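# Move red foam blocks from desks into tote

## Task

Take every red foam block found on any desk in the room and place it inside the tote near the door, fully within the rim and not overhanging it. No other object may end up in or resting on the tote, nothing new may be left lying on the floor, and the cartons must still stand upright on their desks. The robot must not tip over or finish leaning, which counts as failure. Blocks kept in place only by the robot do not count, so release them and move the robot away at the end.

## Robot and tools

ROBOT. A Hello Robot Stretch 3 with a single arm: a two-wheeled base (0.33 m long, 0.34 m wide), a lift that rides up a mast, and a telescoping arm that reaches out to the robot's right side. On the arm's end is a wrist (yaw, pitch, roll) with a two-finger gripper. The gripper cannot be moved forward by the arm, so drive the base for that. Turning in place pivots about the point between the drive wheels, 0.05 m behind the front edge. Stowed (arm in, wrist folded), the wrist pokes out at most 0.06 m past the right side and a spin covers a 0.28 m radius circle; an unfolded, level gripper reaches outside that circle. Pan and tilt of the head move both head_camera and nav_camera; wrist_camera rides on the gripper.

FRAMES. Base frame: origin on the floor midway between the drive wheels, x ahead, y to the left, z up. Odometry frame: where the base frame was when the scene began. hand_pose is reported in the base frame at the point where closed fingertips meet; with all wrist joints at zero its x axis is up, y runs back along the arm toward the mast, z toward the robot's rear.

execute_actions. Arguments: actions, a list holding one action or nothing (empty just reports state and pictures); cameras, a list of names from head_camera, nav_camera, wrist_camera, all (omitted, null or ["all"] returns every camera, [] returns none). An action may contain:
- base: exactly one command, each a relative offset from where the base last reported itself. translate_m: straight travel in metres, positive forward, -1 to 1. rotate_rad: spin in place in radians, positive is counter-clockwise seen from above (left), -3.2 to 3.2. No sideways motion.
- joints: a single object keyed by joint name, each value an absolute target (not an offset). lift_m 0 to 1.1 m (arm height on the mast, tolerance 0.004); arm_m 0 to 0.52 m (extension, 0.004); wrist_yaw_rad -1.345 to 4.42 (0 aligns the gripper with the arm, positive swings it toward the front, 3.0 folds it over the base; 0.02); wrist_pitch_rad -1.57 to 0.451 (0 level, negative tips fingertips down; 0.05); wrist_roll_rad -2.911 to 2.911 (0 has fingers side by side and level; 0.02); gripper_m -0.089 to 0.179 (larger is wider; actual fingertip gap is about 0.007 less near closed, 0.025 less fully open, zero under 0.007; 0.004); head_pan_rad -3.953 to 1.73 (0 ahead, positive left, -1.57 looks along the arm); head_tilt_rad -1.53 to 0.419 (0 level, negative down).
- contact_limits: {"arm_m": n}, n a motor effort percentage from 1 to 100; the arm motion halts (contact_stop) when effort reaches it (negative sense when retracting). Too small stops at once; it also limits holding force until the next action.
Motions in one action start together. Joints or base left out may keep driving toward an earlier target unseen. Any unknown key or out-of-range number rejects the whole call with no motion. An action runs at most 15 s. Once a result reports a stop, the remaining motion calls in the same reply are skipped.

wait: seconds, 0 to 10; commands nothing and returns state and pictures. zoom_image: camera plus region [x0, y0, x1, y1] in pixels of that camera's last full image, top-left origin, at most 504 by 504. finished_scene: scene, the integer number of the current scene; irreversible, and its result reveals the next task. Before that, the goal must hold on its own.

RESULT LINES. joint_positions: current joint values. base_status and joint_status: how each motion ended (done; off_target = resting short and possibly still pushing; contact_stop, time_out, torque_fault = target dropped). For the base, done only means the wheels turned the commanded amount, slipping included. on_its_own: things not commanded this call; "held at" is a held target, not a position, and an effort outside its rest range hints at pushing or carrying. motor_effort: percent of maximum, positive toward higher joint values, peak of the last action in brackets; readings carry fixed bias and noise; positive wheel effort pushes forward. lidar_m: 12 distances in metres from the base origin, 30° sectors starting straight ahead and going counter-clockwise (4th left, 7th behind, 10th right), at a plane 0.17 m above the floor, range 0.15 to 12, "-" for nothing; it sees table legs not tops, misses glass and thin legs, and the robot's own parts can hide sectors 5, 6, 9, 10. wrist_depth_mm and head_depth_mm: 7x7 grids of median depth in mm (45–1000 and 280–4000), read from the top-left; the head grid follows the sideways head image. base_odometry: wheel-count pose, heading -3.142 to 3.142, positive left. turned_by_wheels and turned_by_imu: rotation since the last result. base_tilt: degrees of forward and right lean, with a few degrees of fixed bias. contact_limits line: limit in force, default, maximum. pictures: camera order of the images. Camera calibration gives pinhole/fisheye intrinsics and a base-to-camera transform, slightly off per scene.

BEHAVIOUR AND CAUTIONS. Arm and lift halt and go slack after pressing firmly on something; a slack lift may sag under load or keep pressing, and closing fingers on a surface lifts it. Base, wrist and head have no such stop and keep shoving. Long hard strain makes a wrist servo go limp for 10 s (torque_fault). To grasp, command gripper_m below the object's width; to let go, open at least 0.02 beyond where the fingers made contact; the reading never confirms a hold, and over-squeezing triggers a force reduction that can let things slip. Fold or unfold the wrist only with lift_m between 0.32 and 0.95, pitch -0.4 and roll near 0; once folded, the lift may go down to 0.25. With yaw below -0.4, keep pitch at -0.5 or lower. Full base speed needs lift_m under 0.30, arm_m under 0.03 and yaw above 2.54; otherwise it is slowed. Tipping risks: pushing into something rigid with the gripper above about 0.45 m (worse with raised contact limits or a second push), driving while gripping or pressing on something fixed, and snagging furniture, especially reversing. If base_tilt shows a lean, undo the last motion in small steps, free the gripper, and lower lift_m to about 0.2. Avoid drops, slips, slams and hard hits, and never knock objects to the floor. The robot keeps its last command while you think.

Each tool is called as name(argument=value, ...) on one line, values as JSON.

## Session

execute_actions(actions=[])

Scene clock: 0.00 s.
base_odometry: x=+0.000 y=+0.000 heading=+0.000 (m, m, rad; odometry frame)
turned_by_wheels: +0.000 (rad since the last result)
turned_by_imu: +0.000 (rad since the last result)
base_tilt: forward=+1.7 right=-1.2 (deg)
lidar_m: 2.23 1.61 1.34 1.40 2.13 1.71 1.83 2.21 1.95 1.71 2.06 2.34
head_depth_mm: 1580 2337 2450 2408 2394 1830 2344 / 1598 2389 2540 2508 2495 1901 2404 / 1687 2425 2611 2593 2554 2261 2159 / 1714 2465 2717 2683 2655 2601 2359 / 1746 2514 2828 2794 2760 2729 2323 / 1760 2560 2909 2885 2843 2786 2289 / 1788 2583 2759 2853 2901 2848 2256
base_status: not commanded
joint_positions: lift_m=+0.463 arm_m=+0.000 wrist_yaw_rad=+3.128 wrist_pitch_rad=-0.500 wrist_roll_rad=-0.007 gripper_m=+0.037 head_pan_rad=+0.012 head_tilt_rad=-0.020
joint_status: not commanded
motor_effort: left_wheel=+0 right_wheel=+0 lift_m=+21 arm_m=+0 wrist_yaw_rad=-1 wrist_pitch_rad=+4 wrist_roll_rad=+0 gripper_m=+0 head_pan_rad=+0 head_tilt_rad=+3 (%)
hand_pose: x=-0.0184 y=+0.0680 z=+0.4574 quat_wxyz=(+0.179, +0.683, +0.171, +0.687) (m; base frame)
wrist_depth_mm: - - - - - - - / - - - - - - - / - - - - - - 967 / - - 925 901 868 818 822 / 842 801 781 755 765 708 682 / 722 689 689 655 616 622 608 / 619 597 603 - 558 543 537
pictures: head_camera (sideways: a quarter turn clockwise sets it upright), nav_camera (sideways: a quarter turn counterclockwise sets it upright), wrist_camera
camera_calibration (this result's frames):
head_camera: T_world_to_cam=[[0.0350471, -0.0766039, -0.996445, 1.31884], [-0.0518635, 0.995575, -0.0783611, 0.107357], [0.998039, 0.0544255, 0.0309191, -0.0839343], [0, 0, 0, 1]] pos_world=[0.0431161, -0.00128505, 1.32516]
nav_camera: T_world_to_cam=[[0.0194957, 0.0543356, 0.998332, -1.2612], [0.0635314, -0.996572, 0.0529991, -0.0174349], [0.997789, 0.0623922, -0.0228809, -0.0215234], [0, 0, 0, 1]] pos_world=[0.0471714, 0.0524957, 1.25952]
wrist_camera: T_world_to_cam=[[0.986463, -0.141732, -0.0824813, 0.0629905], [-0.153122, -0.616098, -0.772643, 0.421234], [0.0586915, 0.774813, -0.62946, 0.404473], [0, 0, 0, 1]] pos_world=[-0.0213767, -0.0449421, 0.585259]
Images, in order (width x height): head_camera 896x504, nav_camera 672x504, wrist_camera 644x364.

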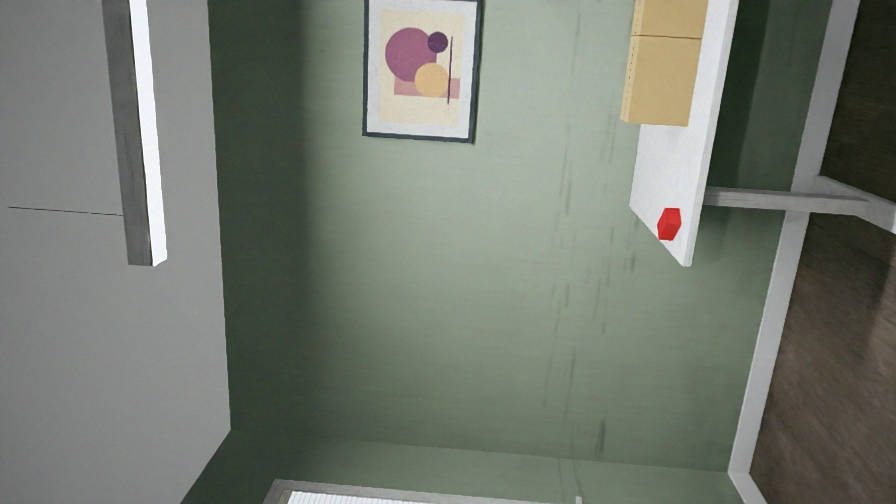

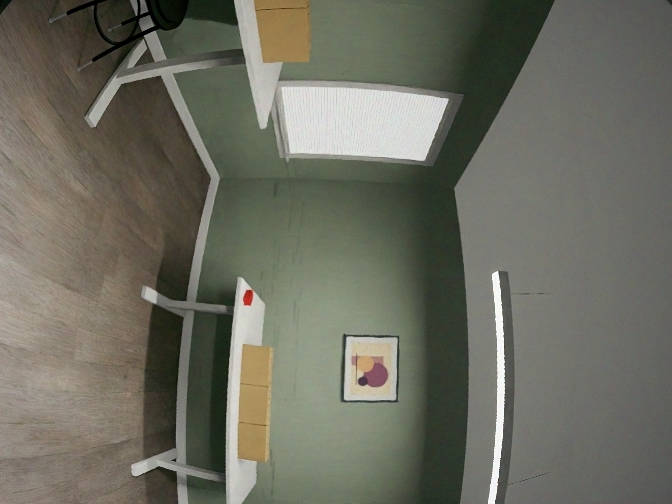

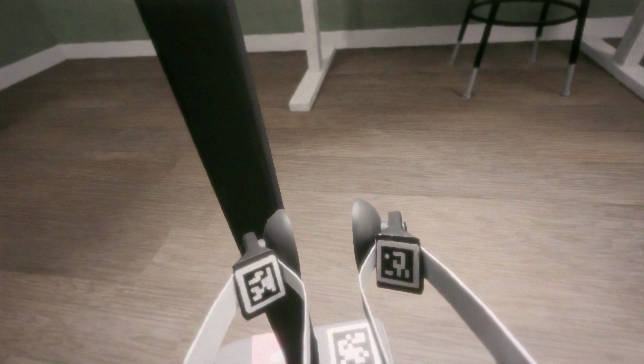

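execute_actions(actions=[{"joints": {"lift_m": 0.285, "head_pan_rad": 1.45, "head_tilt_rad": -0.3}}], cameras=["nav_camera", "head_camera"])

execute_actions(actions=[{"joints": {"head_pan_rad": -1.45}}], cameras=["nav_camera", "head_camera"])

execute_actions(actions=[{"joints": {"head_pan_rad": -3.1}}], cameras=["nav_camera", "head_camera"])

Scene clock: 4.43 s.
base_odometry: x=+0.000 y=+0.000 heading=+0.000 (m, m, rad; odometry frame)
turned_by_wheels: +0.000 (rad since the last result)
turned_by_imu: -0.001 (rad since the last result)
base_tilt: forward=+1.6 right=-1.1 (deg)
lidar_m: 2.24 1.61 1.33 1.40 2.13 1.70 1.84 2.21 1.95 1.71 2.06 2.33
head_depth_mm: 1516 1579 1647 1084 1779 1854 1536 / 1549 1607 1678 1109 1828 1899 1632 / 1584 1637 1709 1127 1858 1940 1604 / 1614 1675 1751 1151 1913 1973 1596 / 1651 1719 1779 1508 1926 1907 1547 / 1676 1741 1814 1882 2007 2033 1567 / 1699 1778 1850 1952 2049 2026 1558
base_status: not commanded
joint_positions: lift_m=+0.286 arm_m=+0.000 wrist_yaw_rad=+3.128 wrist_pitch_rad=-0.500 wrist_roll_rad=-0.007 gripper_m=+0.037 head_pan_rad=+1.443 head_tilt_rad=-0.296
joint_status: all done
motor_effort: left_wheel=+0(0) right_wheel=+0(0) lift_m=+8(20) arm_m=-1(0) wrist_yaw_rad=-1(1) wrist_pitch_rad=+4(4) wrist_roll_rad=+0(0) gripper_m=+0(0) head_pan_rad=+4(45) head_tilt_rad=-2(27) (%)
hand_pose: x=-0.0184 y=+0.0680 z=+0.2803 quat_wxyz=(+0.179, +0.683, +0.171, +0.687) (m; base frame)
wrist_depth_mm: - - - - - - - / - - - - 948 934 857 / 892 853 - 776 736 717 691 / 733 680 656 639 609 589 567 / 596 565 550 556 522 502 481 / 498 501 - - - 434 419 / 439 - - - 388 380 374
pictures: head_camera (sideways: a quarter turn clockwise sets it upright), nav_camera (sideways: a quarter turn counterclockwise sets it upright)
camera_calibration (this result's frames):
head_camera: T_world_to_cam=[[0.0459624, -0.246368, -0.968086, 1.2815], [-0.995581, 0.0681511, -0.0646116, 0.0951871], [0.0818944, 0.966777, -0.242147, 0.277118], [0, 0, 0, 1]] pos_world=[0.0131713, 0.0413223, 1.31385]
nav_camera: T_world_to_cam=[[-0.0164838, 0.295739, 0.955127, -1.20437], [0.997261, -0.0640227, 0.0370345, -0.0023302], [0.0721023, 0.953121, -0.293873, 0.336868], [0, 0, 0, 1]] pos_world=[-0.0418178, 0.0349547, 1.24941]
Images, in order (width x height): head_camera 896x504, nav_camera 672x504.

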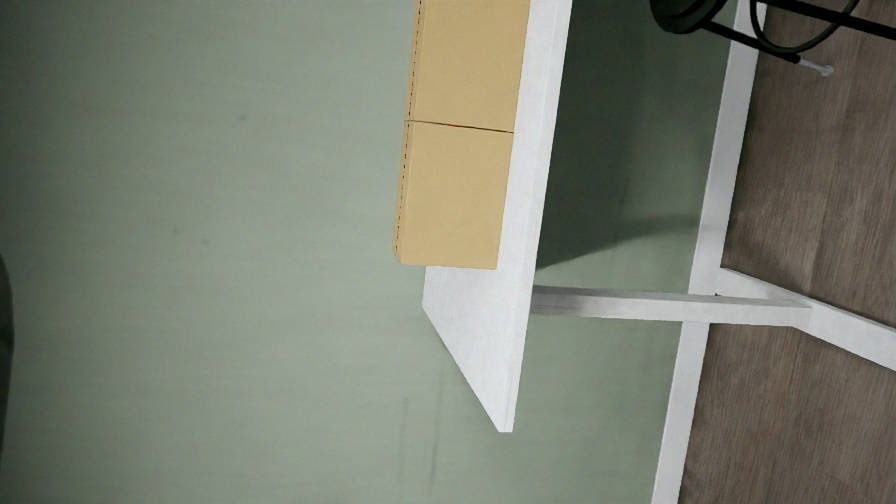

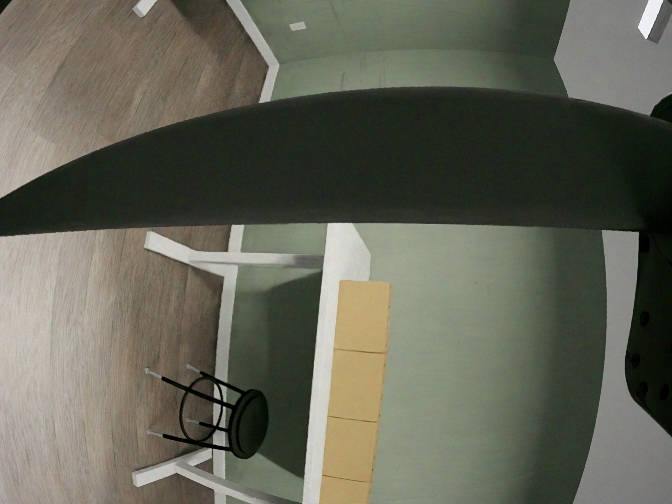

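Scene clock: 6.43 s.
base_odometry: x=+0.000 y=+0.000 heading=+0.000 (m, m, rad; odometry frame)
turned_by_wheels: +0.000 (rad since the last result)
turned_by_imu: +0.000 (rad since the last result)
base_tilt: forward=+1.6 right=-1.1 (deg)
lidar_m: 2.24 1.61 1.33 1.40 2.12 1.70 1.84 2.21 1.94 1.71 2.06 2.33
head_depth_mm: 1665 1726 1771 1833 1923 1959 1578 / 1638 1747 1826 1921 1999 2052 1573 / 1776 1835 1914 1904 2050 1939 1612 / 1832 1929 2002 2056 2162 1994 1596 / 1942 2006 2086 2185 2308 2027 1586 / 1901 1949 2057 2137 2281 2041 1573 / 2230 2326 2420 2524 2613 2024 1554
base_status: not commanded
joint_positions: lift_m=+0.286 arm_m=+0.000 wrist_yaw_rad=+3.128 wrist_pitch_rad=-0.500 wrist_roll_rad=-0.007 gripper_m=+0.037 head_pan_rad=-1.443 head_tilt_rad=-0.296
joint_status: all done
motor_effort: left_wheel=+0(0) right_wheel=+0(0) lift_m=+8(8) arm_m=+0(0) wrist_yaw_rad=-1(0) wrist_pitch_rad=+4(4) wrist_roll_rad=+0(0) gripper_m=+1(1) head_pan_rad=-4(48) head_tilt_rad=-3(2) (%)
hand_pose: x=-0.0184 y=+0.0680 z=+0.2803 quat_wxyz=(+0.179, +0.683, +0.171, +0.687) (m; base frame)
wrist_depth_mm: - - - - - - - / - - - - 967 907 876 / 909 874 - 791 740 710 663 / 725 684 661 639 605 584 570 / 595 577 548 546 517 501 486 / 505 502 - - - 436 420 / 441 - - - 388 378 373
pictures: head_camera (sideways: a quarter turn clockwise sets it upright), nav_camera (sideways: a quarter turn counterclockwise sets it upright)
camera_calibration (this result's frames):
head_camera: T_world_to_cam=[[-0.106872, 0.22689, -0.968039, 1.28237], [0.980391, 0.186174, -0.0645999, 0.0831184], [0.165567, -0.95596, -0.242337, 0.276855], [0, 0, 0, 1]] pos_world=[0.00972274, -0.0417685, 1.31385]
nav_camera: T_world_to_cam=[[0.0908548, -0.282113, 0.95507, -1.20495], [-0.980972, -0.190588, 0.037022, 0.00975335], [0.171581, -0.94026, -0.294061, 0.336505], [0, 0, 0, 1]] pos_world=[0.0613059, -0.021672, 1.24941]
Images, in order (width x height): head_camera 896x504, nav_camera 672x504.

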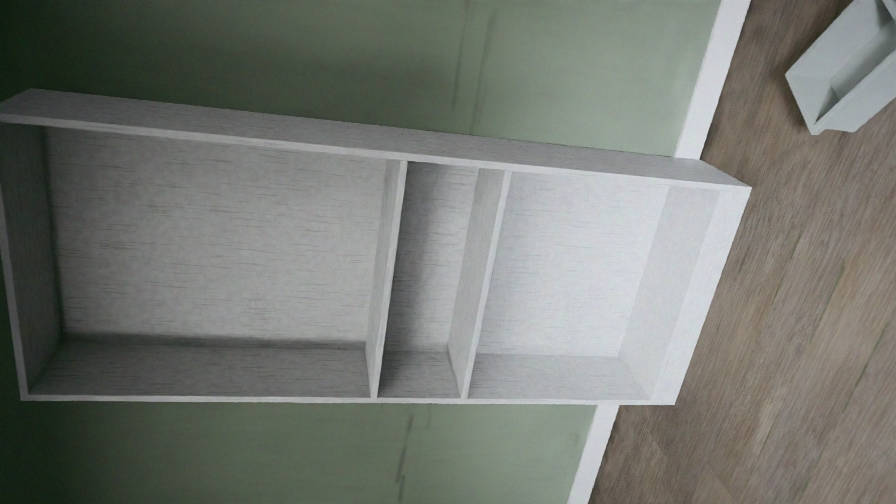

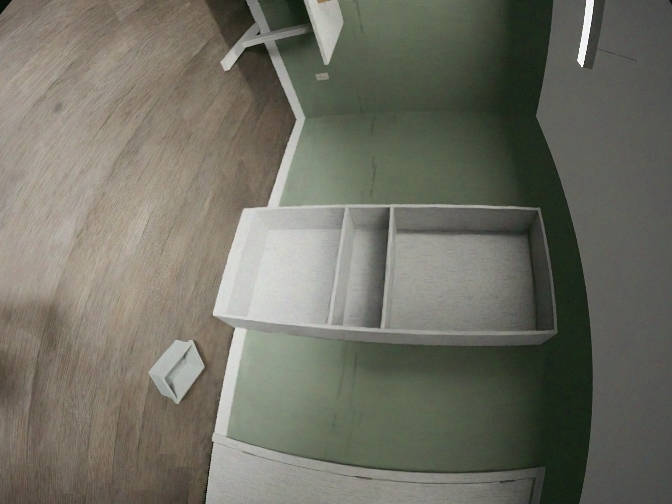

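Scene clock: 7.83 s.
base_odometry: x=+0.000 y=+0.000 heading=+0.000 (m, m, rad; odometry frame)
turned_by_wheels: +0.000 (rad since the last result)
turned_by_imu: +0.000 (rad since the last result)
base_tilt: forward=+1.6 right=-1.1 (deg)
lidar_m: 2.23 1.61 1.34 1.40 2.12 1.71 1.84 2.21 1.95 1.71 2.06 2.33
head_depth_mm: 1789 1847 1919 1356 2080 2099 1638 / 1865 1914 1992 1429 2156 2128 1618 / 1917 1996 2083 1477 2273 2104 1614 / 1999 2087 2150 1543 2352 2077 1595 / 2099 2171 2267 1953 2425 1995 1575 / 2163 2254 2348 2459 2558 2034 1563 / 2277 2362 2471 2585 2655 2017 1551
base_status: not commanded
joint_positions: lift_m=+0.286 arm_m=+0.000 wrist_yaw_rad=+3.128 wrist_pitch_rad=-0.500 wrist_roll_rad=-0.007 gripper_m=+0.037 head_pan_rad=-3.093 head_tilt_rad=-0.296
joint_status: all done
motor_effort: left_wheel=+0(0) right_wheel=+0(0) lift_m=+8(8) arm_m=+0(0) wrist_yaw_rad=+0(0) wrist_pitch_rad=+4(5) wrist_roll_rad=+0(0) gripper_m=+0(1) head_pan_rad=-3(46) head_tilt_rad=-2(2) (%)
hand_pose: x=-0.0184 y=+0.0680 z=+0.2803 quat_wxyz=(+0.179, +0.683, +0.171, +0.687) (m; base frame)
wrist_depth_mm: - - - - - - - / - - - - 973 917 859 / 893 879 - 781 754 710 691 / 720 686 660 631 613 590 559 / 577 565 550 557 531 493 487 / 497 499 - - - 433 422 / 438 - - - 389 379 371
pictures: head_camera (sideways: a quarter turn clockwise sets it upright), nav_camera (sideways: a quarter turn counterclockwise sets it upright)
camera_calibration (this result's frames):
head_camera: T_world_to_cam=[[0.234653, 0.0885866, -0.968034, 1.28028], [0.108025, -0.992047, -0.0645987, 0.0884383], [-0.966058, -0.0894133, -0.242357, 0.283783], [0, 0, 0, 1]] pos_world=[-0.0358244, -0.000306706, 1.31385]
nav_camera: T_world_to_cam=[[-0.288436, -0.0682505, 0.955064, -1.20263], [-0.112378, 0.992976, 0.0370207, 0.00445657], [-0.950882, -0.0966504, -0.29408, 0.343377], [0, 0, 0, 1]] pos_world=[-0.0198708, -0.0533181, 1.24941]
Images, in order (width x height): head_camera 896x504, nav_camera 672x504.

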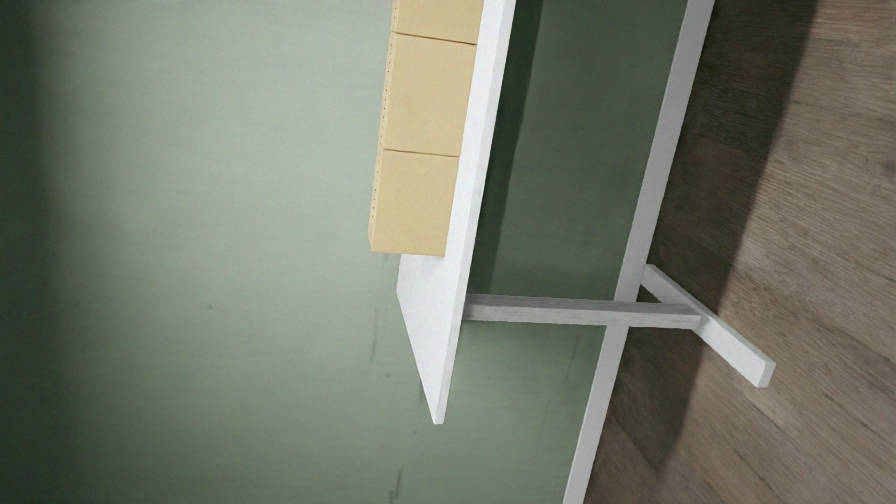

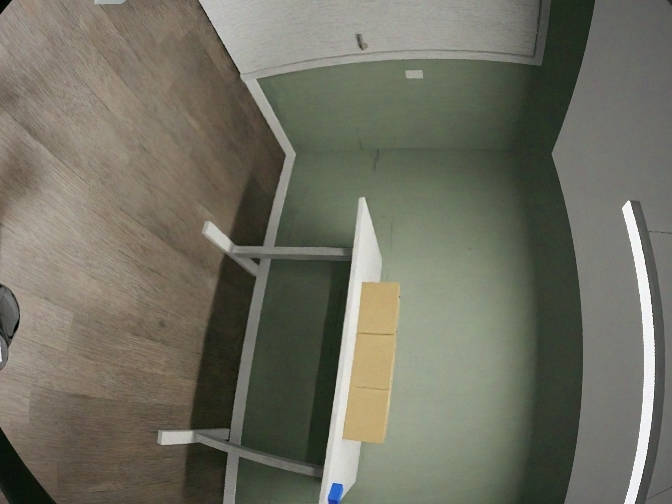

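zoom_image(camera="head_camera", region=[340, 0, 540, 280])

Region (340, 0, 540, 280) of head_camera's 896x504 image, scaled by 1.800, with more detail than that image has; it fills the left 360 columns of this view, and the rest is white.

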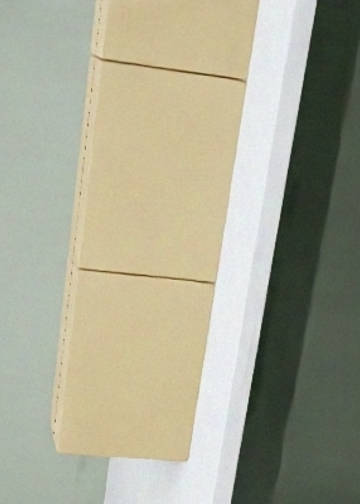

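execute_actions(actions=[{"base": {"rotate_rad": -0.946}, "joints": {"head_pan_rad": -3.14, "head_tilt_rad": -0.45}}], cameras=["head_camera"])

execute_actions(actions=[{"base": {"translate_m": -1.0}}], cameras=["head_camera", "nav_camera"])

Scene clock: 32.37 s.
base_odometry: x=+0.000 y=+0.000 heading=-0.946 (m, m, rad; odometry frame)
turned_by_wheels: -0.946 (rad since the last result)
turned_by_imu: -0.962 (rad since the last result)
base_tilt: forward=+1.8 right=-1.1 (deg)
lidar_m: 2.06 2.33 2.23 1.33 1.60 1.40 2.26 1.71 1.84 2.11 1.94 1.71
head_depth_mm: 1880 1950 2015 2101 2175 1779 1419 / 2071 2165 2253 2366 2372 1758 1408 / 2269 2434 2551 2695 2318 1749 1403 / 2199 2362 2570 2778 2286 1744 1383 / 2057 2197 2380 2566 2276 1714 1380 / 1932 2061 2213 2374 2249 1697 1366 / 1817 1940 1951 2183 2028 1681 1362
base_status: done
joint_positions: lift_m=+0.286 arm_m=+0.000 wrist_yaw_rad=+3.128 wrist_pitch_rad=-0.500 wrist_roll_rad=-0.007 gripper_m=+0.037 head_pan_rad=-3.133 head_tilt_rad=-0.445
joint_status: all done
motor_effort: left_wheel=+0(6) right_wheel=-1(7) lift_m=+8(8) arm_m=-1(0) wrist_yaw_rad=-1(0) wrist_pitch_rad=+4(4) wrist_roll_rad=+0(0) gripper_m=+1(1) head_pan_rad=-4(12) head_tilt_rad=-3(21) (%)
hand_pose: x=-0.0184 y=+0.0680 z=+0.2803 quat_wxyz=(+0.179, +0.683, +0.171, +0.687) (m; base frame)
wrist_depth_mm: - - - - - - - / - - - - 975 907 855 / 928 883 - 795 742 710 697 / 717 692 661 639 604 595 567 / 592 567 551 547 520 493 488 / 498 504 - - - 440 415 / 437 - - - 386 379 370
pictures: head_camera (sideways: a quarter turn clockwise sets it upright)
camera_calibration (this result's frames):
head_camera: T_world_to_cam=[[0.378527, 0.0802371, -0.922106, 1.21943], [0.076809, -0.995522, -0.0550952, 0.0762447], [-0.922398, -0.049971, -0.382995, 0.466551], [0, 0, 0, 1]] pos_world=[-0.0370956, 0.00137404, 1.30733]
Images, in order (width x height): head_camera 896x504.

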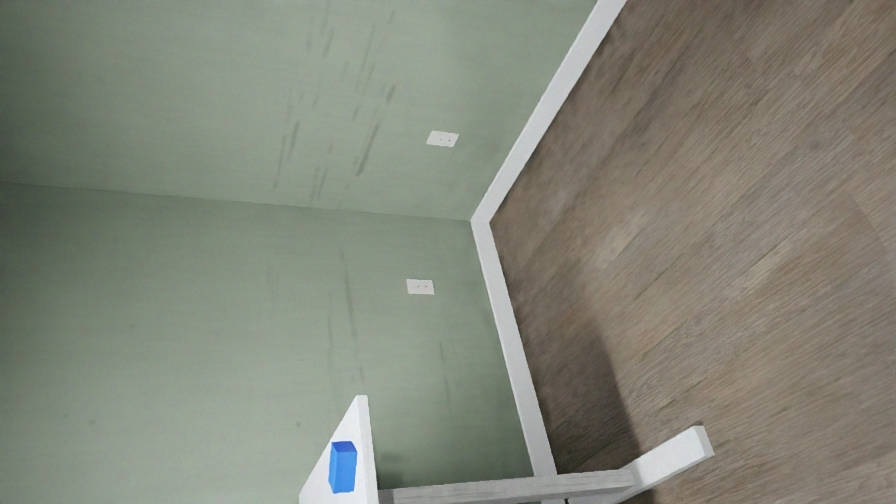

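Scene clock: 37.47 s.
base_odometry: x=-0.585 y=+0.811 heading=-0.946 (m, m, rad; odometry frame)
turned_by_wheels: +0.000 (rad since the last result)
turned_by_imu: +0.003 (rad since the last result)
base_tilt: forward=+1.7 right=-1.1 (deg)
lidar_m: 3.04 2.99 1.24 0.86 1.18 1.19 1.46 1.33 0.87 1.65 2.56 2.58
head_depth_mm: 1226 1267 1321 1379 1439 1511 1423 / 1356 1411 1477 1558 1620 1648 1409 / 1458 1549 1654 1767 1875 1744 1398 / 1372 1482 1599 1733 1923 1729 1392 / 1283 1371 1480 1599 1744 1728 1379 / 1208 1284 1382 1477 1606 1650 1373 / 1135 1205 1287 1380 1487 1573 1361
base_status: done
joint_positions: lift_m=+0.286 arm_m=+0.000 wrist_yaw_rad=+3.128 wrist_pitch_rad=-0.500 wrist_roll_rad=-0.007 gripper_m=+0.037 head_pan_rad=-3.133 head_tilt_rad=-0.446
joint_status: not commanded
motor_effort: left_wheel=+1(6) right_wheel=-1(8) lift_m=+8(8) arm_m=-1(1) wrist_yaw_rad=+0(0) wrist_pitch_rad=+4(4) wrist_roll_rad=+0(0) gripper_m=+1(0) head_pan_rad=-3(4) head_tilt_rad=-2(4) (%)
hand_pose: x=-0.0184 y=+0.0680 z=+0.2803 quat_wxyz=(+0.179, +0.683, +0.171, +0.687) (m; base frame)
wrist_depth_mm: 842 963 831 - - - - / 888 - 899 - 962 916 851 / 873 853 - 761 739 706 685 / 725 693 650 633 607 578 559 / 587 570 554 543 521 504 477 / 498 500 - - - 438 423 / 439 - - - 392 379 376
pictures: head_camera (sideways: a quarter turn clockwise sets it upright), nav_camera (sideways: a quarter turn counterclockwise sets it upright)
camera_calibration (this result's frames):
head_camera: T_world_to_cam=[[0.379238, 0.0802423, -0.921813, 1.21904], [0.0768493, -0.995522, -0.0550424, 0.0761757], [-0.922102, -0.0499665, -0.383707, 0.467477], [0, 0, 0, 1]] pos_world=[-0.0370997, 0.0013741, 1.30729]
nav_camera: T_world_to_cam=[[-0.429644, -0.0577315, 0.901151, -1.1314], [-0.0770161, 0.996661, 0.0271312, 0.0171222], [-0.899708, -0.0577464, -0.432655, 0.523404], [0, 0, 0, 1]] pos_world=[-0.0138706, -0.052158, 1.24555]
Images, in order (width x height): head_camera 896x504, nav_camera 672x504.

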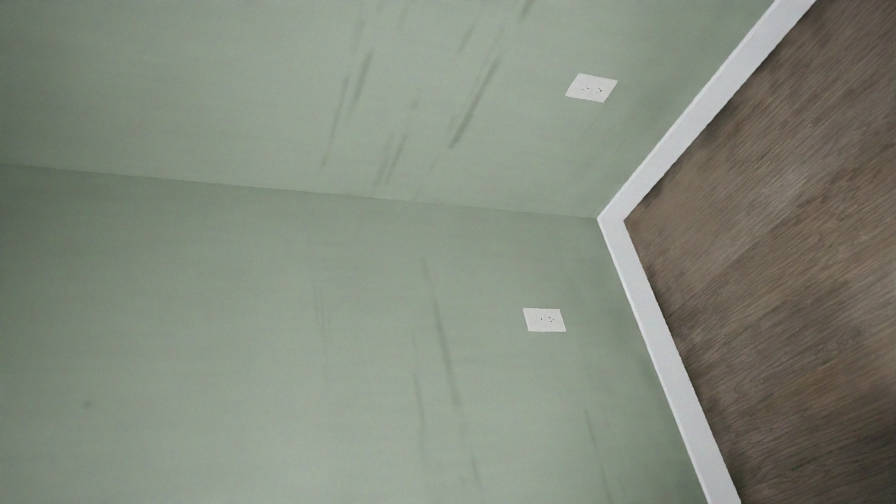

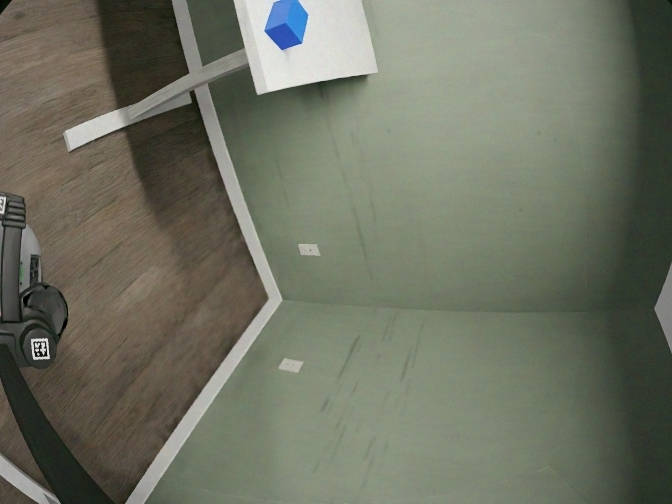

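execute_actions(actions=[{"base": {"translate_m": -1.0}, "joints": {"head_pan_rad": -0.95, "head_tilt_rad": -0.3}}], cameras=["head_camera", "nav_camera"])

Scene clock: 43.10 s.
base_odometry: x=-1.170 y=+1.622 heading=-0.946 (m, m, rad; odometry frame)
turned_by_wheels: +0.000 (rad since the last result)
turned_by_imu: +0.003 (rad since the last result)
base_tilt: forward=+1.7 right=-1.1 (deg)
lidar_m: 3.93 1.23 0.93 0.61 0.56 0.56 0.59 0.54 0.54 0.68 0.77 3.19
head_depth_mm: 1573 1519 1480 1359 863 1276 1317 / 2343 2231 2139 1557 854 1765 1597 / 2782 2926 3035 1520 838 848 1494 / 2767 2913 3038 1327 823 1809 898 / 2776 2900 3006 1026 813 1944 1560 / 2822 2858 3010 1581 786 1936 1542 / 2752 2882 3001 3153 747 1985 1540
base_status: done
joint_positions: lift_m=+0.286 arm_m=+0.000 wrist_yaw_rad=+3.128 wrist_pitch_rad=-0.500 wrist_roll_rad=-0.007 gripper_m=+0.037 head_pan_rad=-0.957 head_tilt_rad=-0.310
joint_status: all done
motor_effort: left_wheel=+1(6) right_wheel=-1(8) lift_m=+8(8) arm_m=-1(1) wrist_yaw_rad=-1(0) wrist_pitch_rad=+4(4) wrist_roll_rad=+0(0) gripper_m=+1(1) head_pan_rad=+4(47) head_tilt_rad=+7(23) (%)
hand_pose: x=-0.0184 y=+0.0680 z=+0.2803 quat_wxyz=(+0.179, +0.683, +0.171, +0.687) (m; base frame)
wrist_depth_mm: 414 463 615 724 - - 967 / 433 507 674 783 943 912 869 / 457 541 - 759 734 704 684 / 487 561 629 636 611 596 564 / 505 563 555 539 526 499 485 / 493 496 - - - 432 419 / 441 - - - 391 379 371
pictures: head_camera (sideways: a quarter turn clockwise sets it upright), nav_camera (sideways: a quarter turn counterclockwise sets it upright)
camera_calibration (this result's frames):
head_camera: T_world_to_cam=[[-0.207953, 0.16148, -0.964718, 1.27865], [0.779656, 0.622951, -0.0637884, 0.0832853], [0.590671, -0.765413, -0.255443, 0.29132], [0, 0, 0, 1]] pos_world=[0.02889, -0.0353781, 1.31326]
nav_camera: T_world_to_cam=[[0.219458, -0.217647, 0.951035, -1.20047], [-0.778325, -0.62682, 0.0361547, 0.00964691], [0.588259, -0.748149, -0.306961, 0.350753], [0, 0, 0, 1]] pos_world=[0.0646281, 0.00718362, 1.24901]
Images, in order (width x height): head_camera 896x504, nav_camera 672x504.

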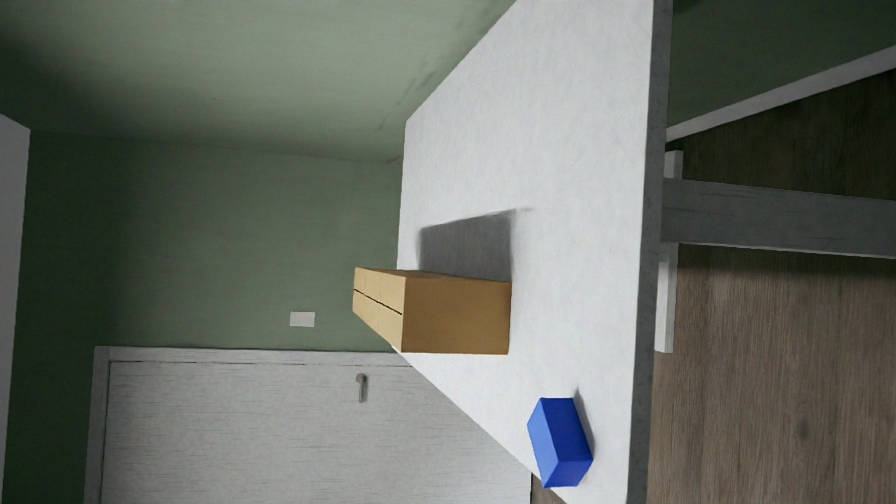

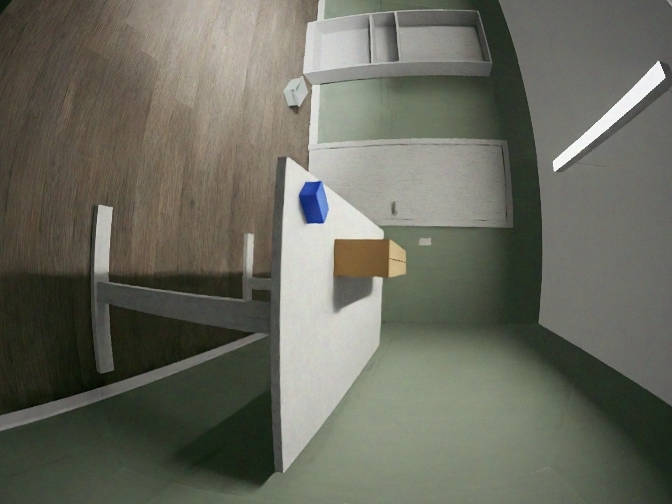

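execute_actions(actions=[{"base": {"rotate_rad": 0.7}, "joints": {"head_pan_rad": 0.0, "head_tilt_rad": -0.25}}], cameras=["head_camera", "nav_camera"])

Scene clock: 45.30 s.
base_odometry: x=-1.170 y=+1.622 heading=-0.246 (m, m, rad; odometry frame)
turned_by_wheels: +0.700 (rad since the last result)
turned_by_imu: +0.711 (rad since the last result)
base_tilt: forward=+1.7 right=-1.2 (deg)
lidar_m: 1.23 0.76 0.57 0.56 0.59 0.55 0.54 0.57 0.80 0.77 3.34 4.28
head_depth_mm: 2670 3761 - - 3509 2317 1718 / 2704 3803 - - 3015 2261 1696 / 2771 3837 - 1363 2909 2252 1681 / 2814 3899 - 1635 2002 2118 1662 / 2492 2782 3126 1766 1263 1332 1383 / 1743 1847 1927 1721 2119 2056 1637 / 1294 1342 1390 1360 1493 1570 1509
base_status: done
joint_positions: lift_m=+0.286 arm_m=+0.000 wrist_yaw_rad=+3.128 wrist_pitch_rad=-0.500 wrist_roll_rad=-0.007 gripper_m=+0.037 head_pan_rad=-0.007 head_tilt_rad=-0.260
joint_status: all done
motor_effort: left_wheel=-1(8) right_wheel=+2(9) lift_m=+7(7) arm_m=+0(0) wrist_yaw_rad=+0(0) wrist_pitch_rad=+4(4) wrist_roll_rad=+0(0) gripper_m=+1(1) head_pan_rad=+4(45) head_tilt_rad=+7(16) (%)
hand_pose: x=-0.0184 y=+0.0680 z=+0.2803 quat_wxyz=(+0.179, +0.683, +0.171, +0.687) (m; base frame)
wrist_depth_mm: 519 520 545 555 569 567 592 / 567 580 594 615 621 638 647 / 613 654 - 667 672 680 689 / 595 679 651 635 615 582 564 / 561 566 549 548 522 492 476 / 498 498 - - - 434 419 / 438 - - - 385 380 370
pictures: head_camera (sideways: a quarter turn clockwise sets it upright), nav_camera (sideways: a quarter turn counterclockwise sets it upright)
camera_calibration (this result's frames):
head_camera: T_world_to_cam=[[-0.20413, -0.0756065, -0.97602, 1.2934], [-0.0501575, 0.996511, -0.0667037, 0.0921468], [0.977658, 0.0353385, -0.20721, 0.22618], [0, 0, 0, 1]] pos_world=[0.0475165, -0.00202877, 1.3154]
nav_camera: T_world_to_cam=[[0.257128, 0.0522995, 0.964961, -1.21889], [0.0554453, -0.997688, 0.039299, 0.000464989], [0.964785, 0.0433977, -0.259434, 0.286599], [0, 0, 0, 1]] pos_world=[0.0368791, 0.0517736, 1.25052]
Images, in order (width x height): head_camera 896x504, nav_camera 672x504.

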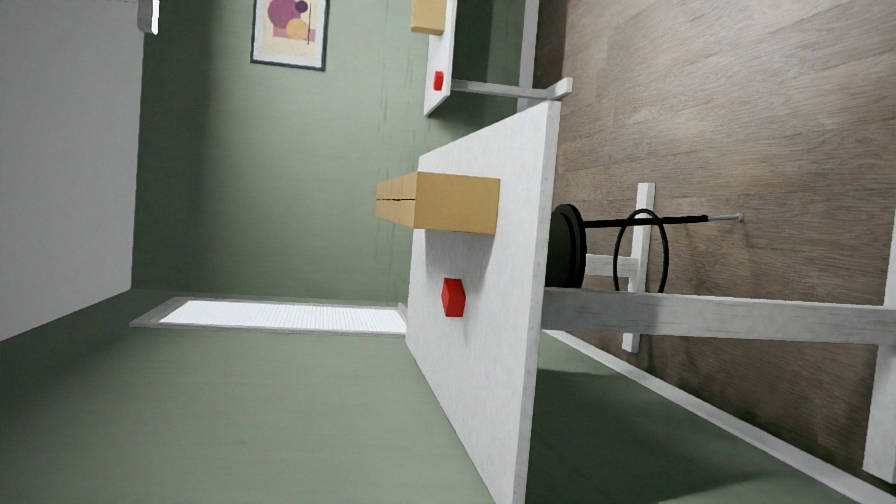

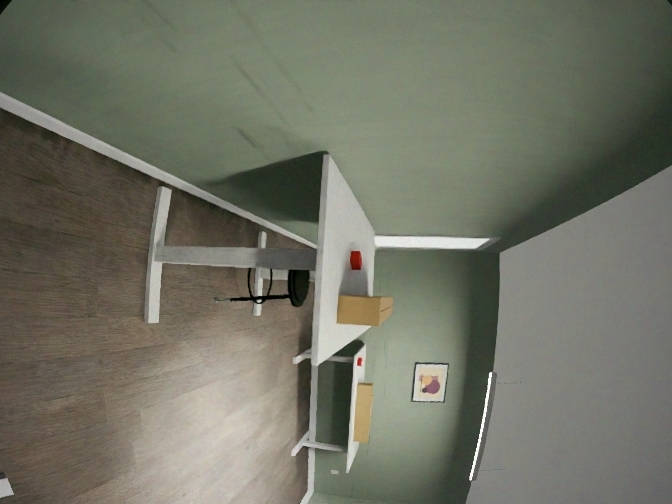

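zoom_image(camera="head_camera", region=[360, 140, 580, 380])

Region (360, 140, 580, 380) of head_camera's 896x504 image, scaled by 2.100, with more detail than that image has; it fills the left 462 columns of this view, and the rest is white.

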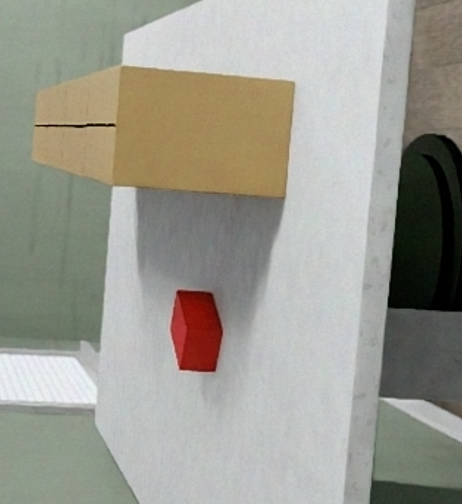

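execute_actions(actions=[{"base": {"rotate_rad": 0.215}, "joints": {"lift_m": 0.36, "wrist_pitch_rad": -0.4}}], cameras=[])

execute_actions(actions=[{"base": {"translate_m": 0.9}, "joints": {"lift_m": 1.09, "wrist_yaw_rad": 0.0, "head_pan_rad": -0.3, "head_tilt_rad": -0.6}}], cameras=["head_camera", "nav_camera"])

Scene clock: 68.23 s.
base_odometry: x=-1.170 y=+1.622 heading=-0.031 (m, m, rad; odometry frame)
turned_by_wheels: +0.215 (rad since the last result)
turned_by_imu: +0.218 (rad since the last result)
base_tilt: forward=+1.7 right=-1.1 (deg)
lidar_m: 1.12 0.65 0.56 0.56 0.62 0.54 0.54 0.62 0.77 3.16 3.56 3.85
head_depth_mm: 2682 3739 3789 1424 2832 2307 1710 / 2696 3769 - 1976 1901 2267 1684 / 2406 2751 3093 1932 1253 1327 1375 / 1666 1785 1932 1791 2147 2099 1669 / 1256 1323 1403 1417 1564 1702 1602 / 1006 1054 1104 1153 1212 1280 1355 / 842 869 906 943 980 1022 1066
base_status: done
joint_positions: lift_m=+0.359 arm_m=+0.000 wrist_yaw_rad=+3.128 wrist_pitch_rad=-0.417 wrist_roll_rad=-0.007 gripper_m=+0.037 head_pan_rad=-0.007 head_tilt_rad=-0.260
joint_status: all done
motor_effort: left_wheel=-2(9) right_wheel=+2(8) lift_m=+30(34) arm_m=-1(0) wrist_yaw_rad=-1(0) wrist_pitch_rad=+6(8) wrist_roll_rad=+0(0) gripper_m=+1(0) head_pan_rad=+4(4) head_tilt_rad=+7(6) (%)
hand_pose: x=-0.0183 y=+0.0792 z=+0.3721 quat_wxyz=(+0.151, +0.690, +0.143, +0.693) (m; base frame)
wrist_depth_mm: 512 604 553 551 532 513 497 / 517 637 627 600 590 558 540 / 517 703 - 669 643 613 584 / 517 690 - 746 701 670 646 / 515 688 717 681 660 633 611 / 515 609 610 574 538 543 528 / 505 530 - - 481 469 464
pictures: none
No camera images: the call's "cameras" was empty. Leave "cameras" out to get every camera's image.

Scene clock: 78.57 s.
base_odometry: x=-0.271 y=+1.594 heading=-0.031 (m, m, rad; odometry frame)
turned_by_wheels: +0.000 (rad since the last result)
turned_by_imu: -0.005 (rad since the last result)
base_tilt: forward=+1.7 right=-1.1 (deg)
lidar_m: 0.66 0.38 0.33 0.33 0.38 0.65 1.42 1.37 2.44 3.34 3.67 0.35
head_depth_mm: 2755 2936 640 591 527 418 356 / 2782 1230 915 706 524 415 354 / 2790 3003 1061 698 520 413 360 / 2767 2997 1046 690 516 410 358 / 2564 2311 1027 682 511 408 356 / 1392 1428 1007 674 507 405 355 / 943 969 934 669 503 403 361
base_status: done
joint_positions: lift_m=+1.089 arm_m=+0.000 wrist_yaw_rad=+0.002 wrist_pitch_rad=-0.417 wrist_roll_rad=-0.007 gripper_m=+0.037 head_pan_rad=-0.293 head_tilt_rad=-0.593
joint_status: all done
motor_effort: left_wheel=-2(3) right_wheel=+1(6) lift_m=+31(31) arm_m=-1(0) wrist_yaw_rad=-3(7) wrist_pitch_rad=+6(6) wrist_roll_rad=+0(0) gripper_m=+0(1) head_pan_rad=-3(29) head_tilt_rad=-4(33) (%)
hand_pose: x=-0.0211 y=-0.3698 z=+1.1021 quat_wxyz=(+0.695, +0.148, -0.689, -0.146) (m; base frame)
wrist_depth_mm: - - - - - - - / - - - - - - - / - - - - - - - / - - - - - - - / - - - - - - - / 359 346 355 - - - - / 307 297 - - - - -
pictures: head_camera (sideways: a quarter turn clockwise sets it upright), nav_camera (sideways: a quarter turn counterclockwise sets it upright)
camera_calibration (this result's frames):
head_camera: T_world_to_cam=[[-0.511447, 0.0737882, -0.856141, 1.13881], [0.215099, 0.975582, -0.0444148, 0.0614869], [0.831958, -0.206871, -0.51483, 0.627398], [0, 0, 0, 1]] pos_world=[0.0472433, -0.0142253, 1.30071]
nav_camera: T_world_to_cam=[[0.549478, -0.109215, 0.828339, -1.04242], [-0.219198, -0.975536, 0.0167823, 0.0314669], [0.806242, -0.190792, -0.559975, 0.67866], [0, 0, 0, 1]] pos_world=[0.0325192, 0.0463322, 1.24298]
Images, in order (width x height): head_camera 896x504, nav_camera 672x504.

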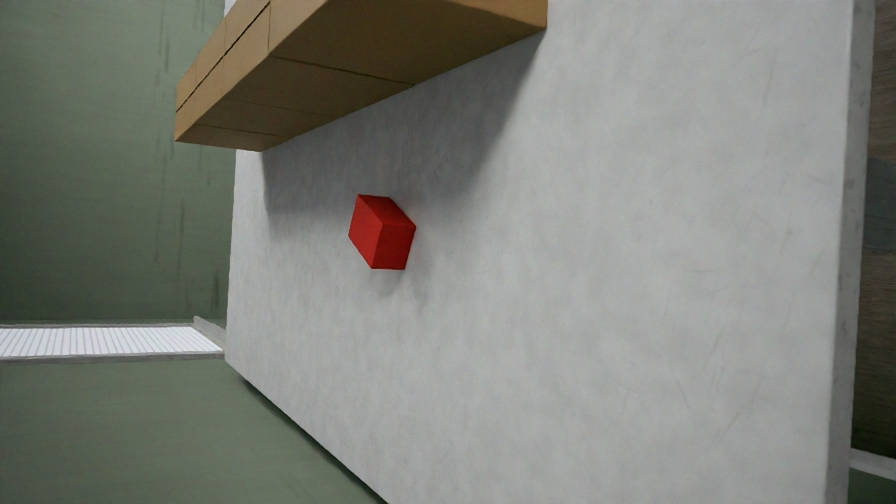

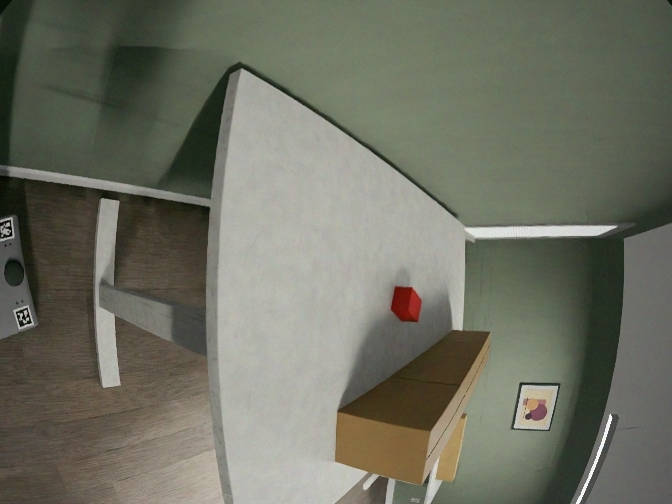

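execute_actions(actions=[])

Scene clock: 81.27 s.
base_odometry: x=-0.271 y=+1.594 heading=-0.031 (m, m, rad; odometry frame)
turned_by_wheels: +0.000 (rad since the last result)
turned_by_imu: +0.000 (rad since the last result)
base_tilt: forward=+1.7 right=-1.1 (deg)
lidar_m: 0.66 0.38 0.33 0.33 0.38 0.65 1.41 1.37 2.44 3.34 3.68 0.35
head_depth_mm: 2789 2964 640 591 528 419 355 / 2774 1231 915 706 524 416 354 / 2772 2986 1065 698 519 413 361 / 2751 3012 1048 690 515 411 359 / 2570 2315 1030 682 511 408 356 / 1390 1444 1013 675 507 405 355 / 944 967 932 669 503 403 361
base_status: done
joint_positions: lift_m=+1.089 arm_m=+0.000 wrist_yaw_rad=+0.002 wrist_pitch_rad=-0.417 wrist_roll_rad=-0.007 gripper_m=+0.037 head_pan_rad=-0.293 head_tilt_rad=-0.593
joint_status: all done
motor_effort: left_wheel=-1(3) right_wheel=+1(6) lift_m=+30(31) arm_m=+0(0) wrist_yaw_rad=-2(7) wrist_pitch_rad=+6(6) wrist_roll_rad=+0(0) gripper_m=+0(1) head_pan_rad=-3(29) head_tilt_rad=-5(33) (%)
hand_pose: x=-0.0211 y=-0.3698 z=+1.1021 quat_wxyz=(+0.695, +0.148, -0.689, -0.146) (m; base frame)
wrist_depth_mm: - - - - - - - / - - - - - - - / - - - - - - - / - - - - - - - / - - - - - - - / 361 347 357 - - - - / 306 299 - - - - -
pictures: head_camera (sideways: a quarter turn clockwise sets it upright), nav_camera (sideways: a quarter turn counterclockwise sets it upright), wrist_camera
camera_calibration (this result's frames):
head_camera: T_world_to_cam=[[-0.511447, 0.0737882, -0.856141, 1.13881], [0.215099, 0.975582, -0.0444148, 0.0614869], [0.831958, -0.206871, -0.51483, 0.627398], [0, 0, 0, 1]] pos_world=[0.0472433, -0.0142253, 1.30071]
nav_camera: T_world_to_cam=[[0.549478, -0.109215, 0.828339, -1.04242], [-0.219198, -0.975536, 0.0167823, 0.0314669], [0.806242, -0.190792, -0.559975, 0.67866], [0, 0, 0, 1]] pos_world=[0.0325192, 0.0463322, 1.24298]
wrist_camera: T_world_to_cam=[[-0.988489, 0.119452, -0.0928474, 0.123117], [0.14387, 0.552298, -0.821138, 1.14105], [-0.0468072, -0.825044, -0.563126, 0.482777], [0, 0, 0, 1]] pos_world=[-0.0198661, -0.246596, 1.22026]
Images, in order (width x height): head_camera 896x504, nav_camera 672x504, wrist_camera 644x364.

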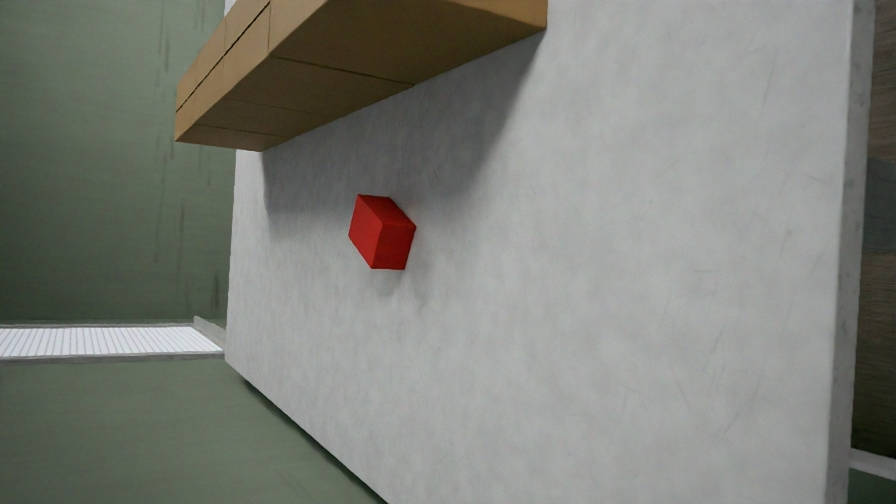

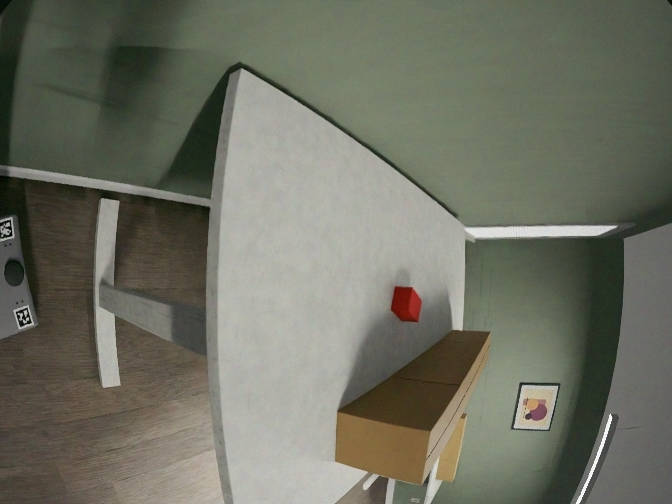

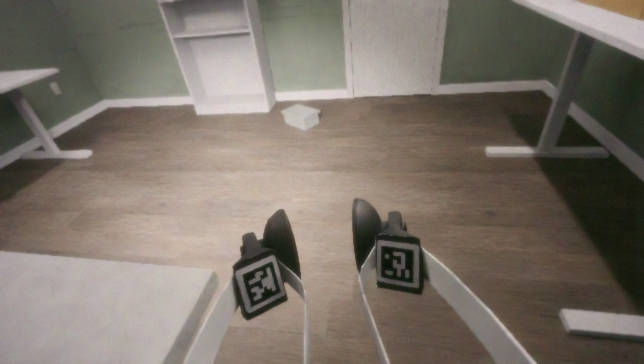

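zoom_image(camera="head_camera", region=[300, 150, 480, 310])

Region (300, 150, 480, 310) of head_camera's 896x504 image, scaled by 2.800, with more detail than that image has.

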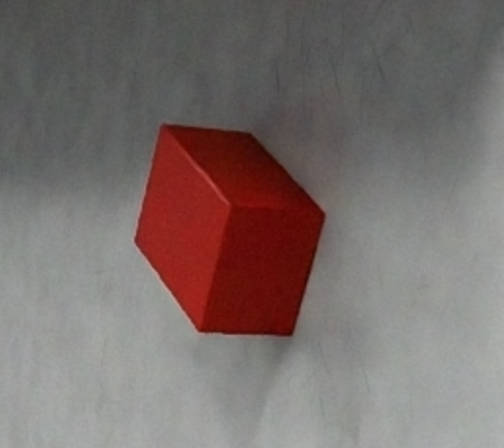

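execute_actions(actions=[{"base": {"rotate_rad": 1.407}, "joints": {"lift_m": 1.1, "arm_m": 0.27, "wrist_pitch_rad": 0.05, "gripper_m": 0.15, "head_pan_rad": -1.6, "head_tilt_rad": -0.6}}], cameras=["head_camera", "wrist_camera"])

Scene clock: 124.57 s.
base_odometry: x=-0.271 y=+1.594 heading=+1.376 (m, m, rad; odometry frame)
turned_by_wheels: +1.407 (rad since the last result)
turned_by_imu: +1.434 (rad since the last result)
base_tilt: forward=+1.7 right=-1.1 (deg)
lidar_m: 0.33 0.35 0.53 1.42 1.38 2.29 3.35 3.63 0.36 0.35 0.42 0.33
head_depth_mm: - 2825 944 708 525 417 345 / - - 1033 701 520 414 353 / 2700 - 987 693 517 412 359 / 1838 1882 1001 687 513 409 358 / 1181 1228 1024 680 509 407 365 / 838 889 905 674 506 404 1094 / 649 682 712 669 502 401 835
base_status: done
joint_positions: lift_m=+1.097 arm_m=+0.270 wrist_yaw_rad=+0.001 wrist_pitch_rad=+0.030 wrist_roll_rad=-0.007 gripper_m=+0.150 head_pan_rad=-1.593 head_tilt_rad=-0.593
joint_status: all done
joint sent to its limit — the command would take lift_m past its upper limit, so that joint was sent only as far as its limit.
motor_effort: left_wheel=-1(5) right_wheel=+2(6) lift_m=+31(31) arm_m=+3(5) wrist_yaw_rad=-1(3) wrist_pitch_rad=+7(8) wrist_roll_rad=+0(0) gripper_m=+0(84) head_pan_rad=-3(45) head_tilt_rad=-5(4) (%)
hand_pose: x=-0.0213 y=-0.6716 z=+1.2197 quat_wxyz=(+0.710, -0.010, -0.704, +0.010) (m; base frame)
wrist_depth_mm: 332 474 891 - - - - / 322 461 859 - - - - / 318 442 790 - - - - / 318 431 744 - - 632 - / 308 394 716 994 851 - 359 / 305 351 628 662 611 538 320 / 296 441 539 499 470 445 388
pictures: head_camera (sideways: a quarter turn clockwise sets it upright), wrist_camera
camera_calibration (this result's frames):
head_camera: T_world_to_cam=[[-0.0655486, 0.512789, -0.856009, 1.13591], [0.997585, 0.0534092, -0.0443952, 0.0566881], [0.0229534, -0.856852, -0.515052, 0.632622], [0, 0, 0, 1]] pos_world=[0.00338545, -0.043448, 1.3007]
wrist_camera: T_world_to_cam=[[-0.988324, 0.0684304, -0.136132, 0.188393], [0.144747, 0.142741, -0.979119, 1.3219], [-0.0475698, -0.987392, -0.15098, -0.311752], [0, 0, 0, 1]] pos_world=[-0.0199786, -0.509403, 1.27288]
Images, in order (width x height): head_camera 896x504, wrist_camera 644x364.

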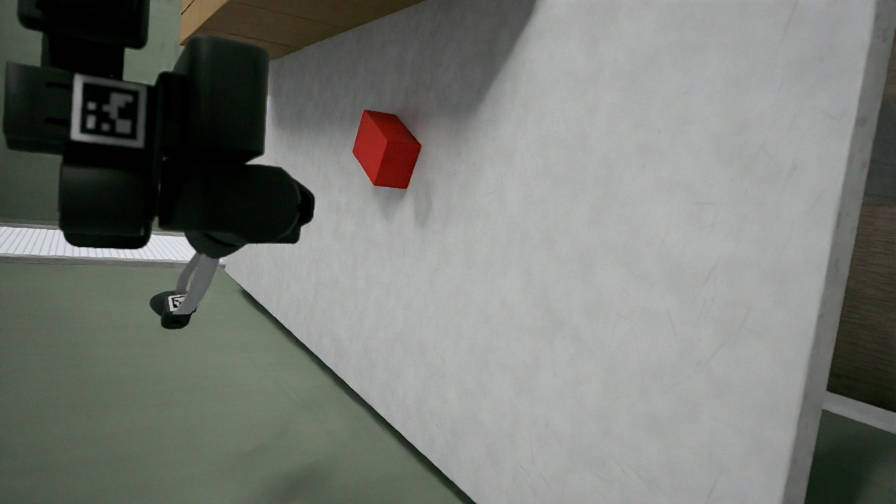

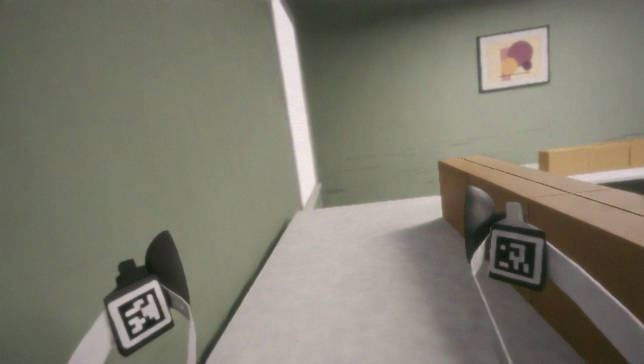

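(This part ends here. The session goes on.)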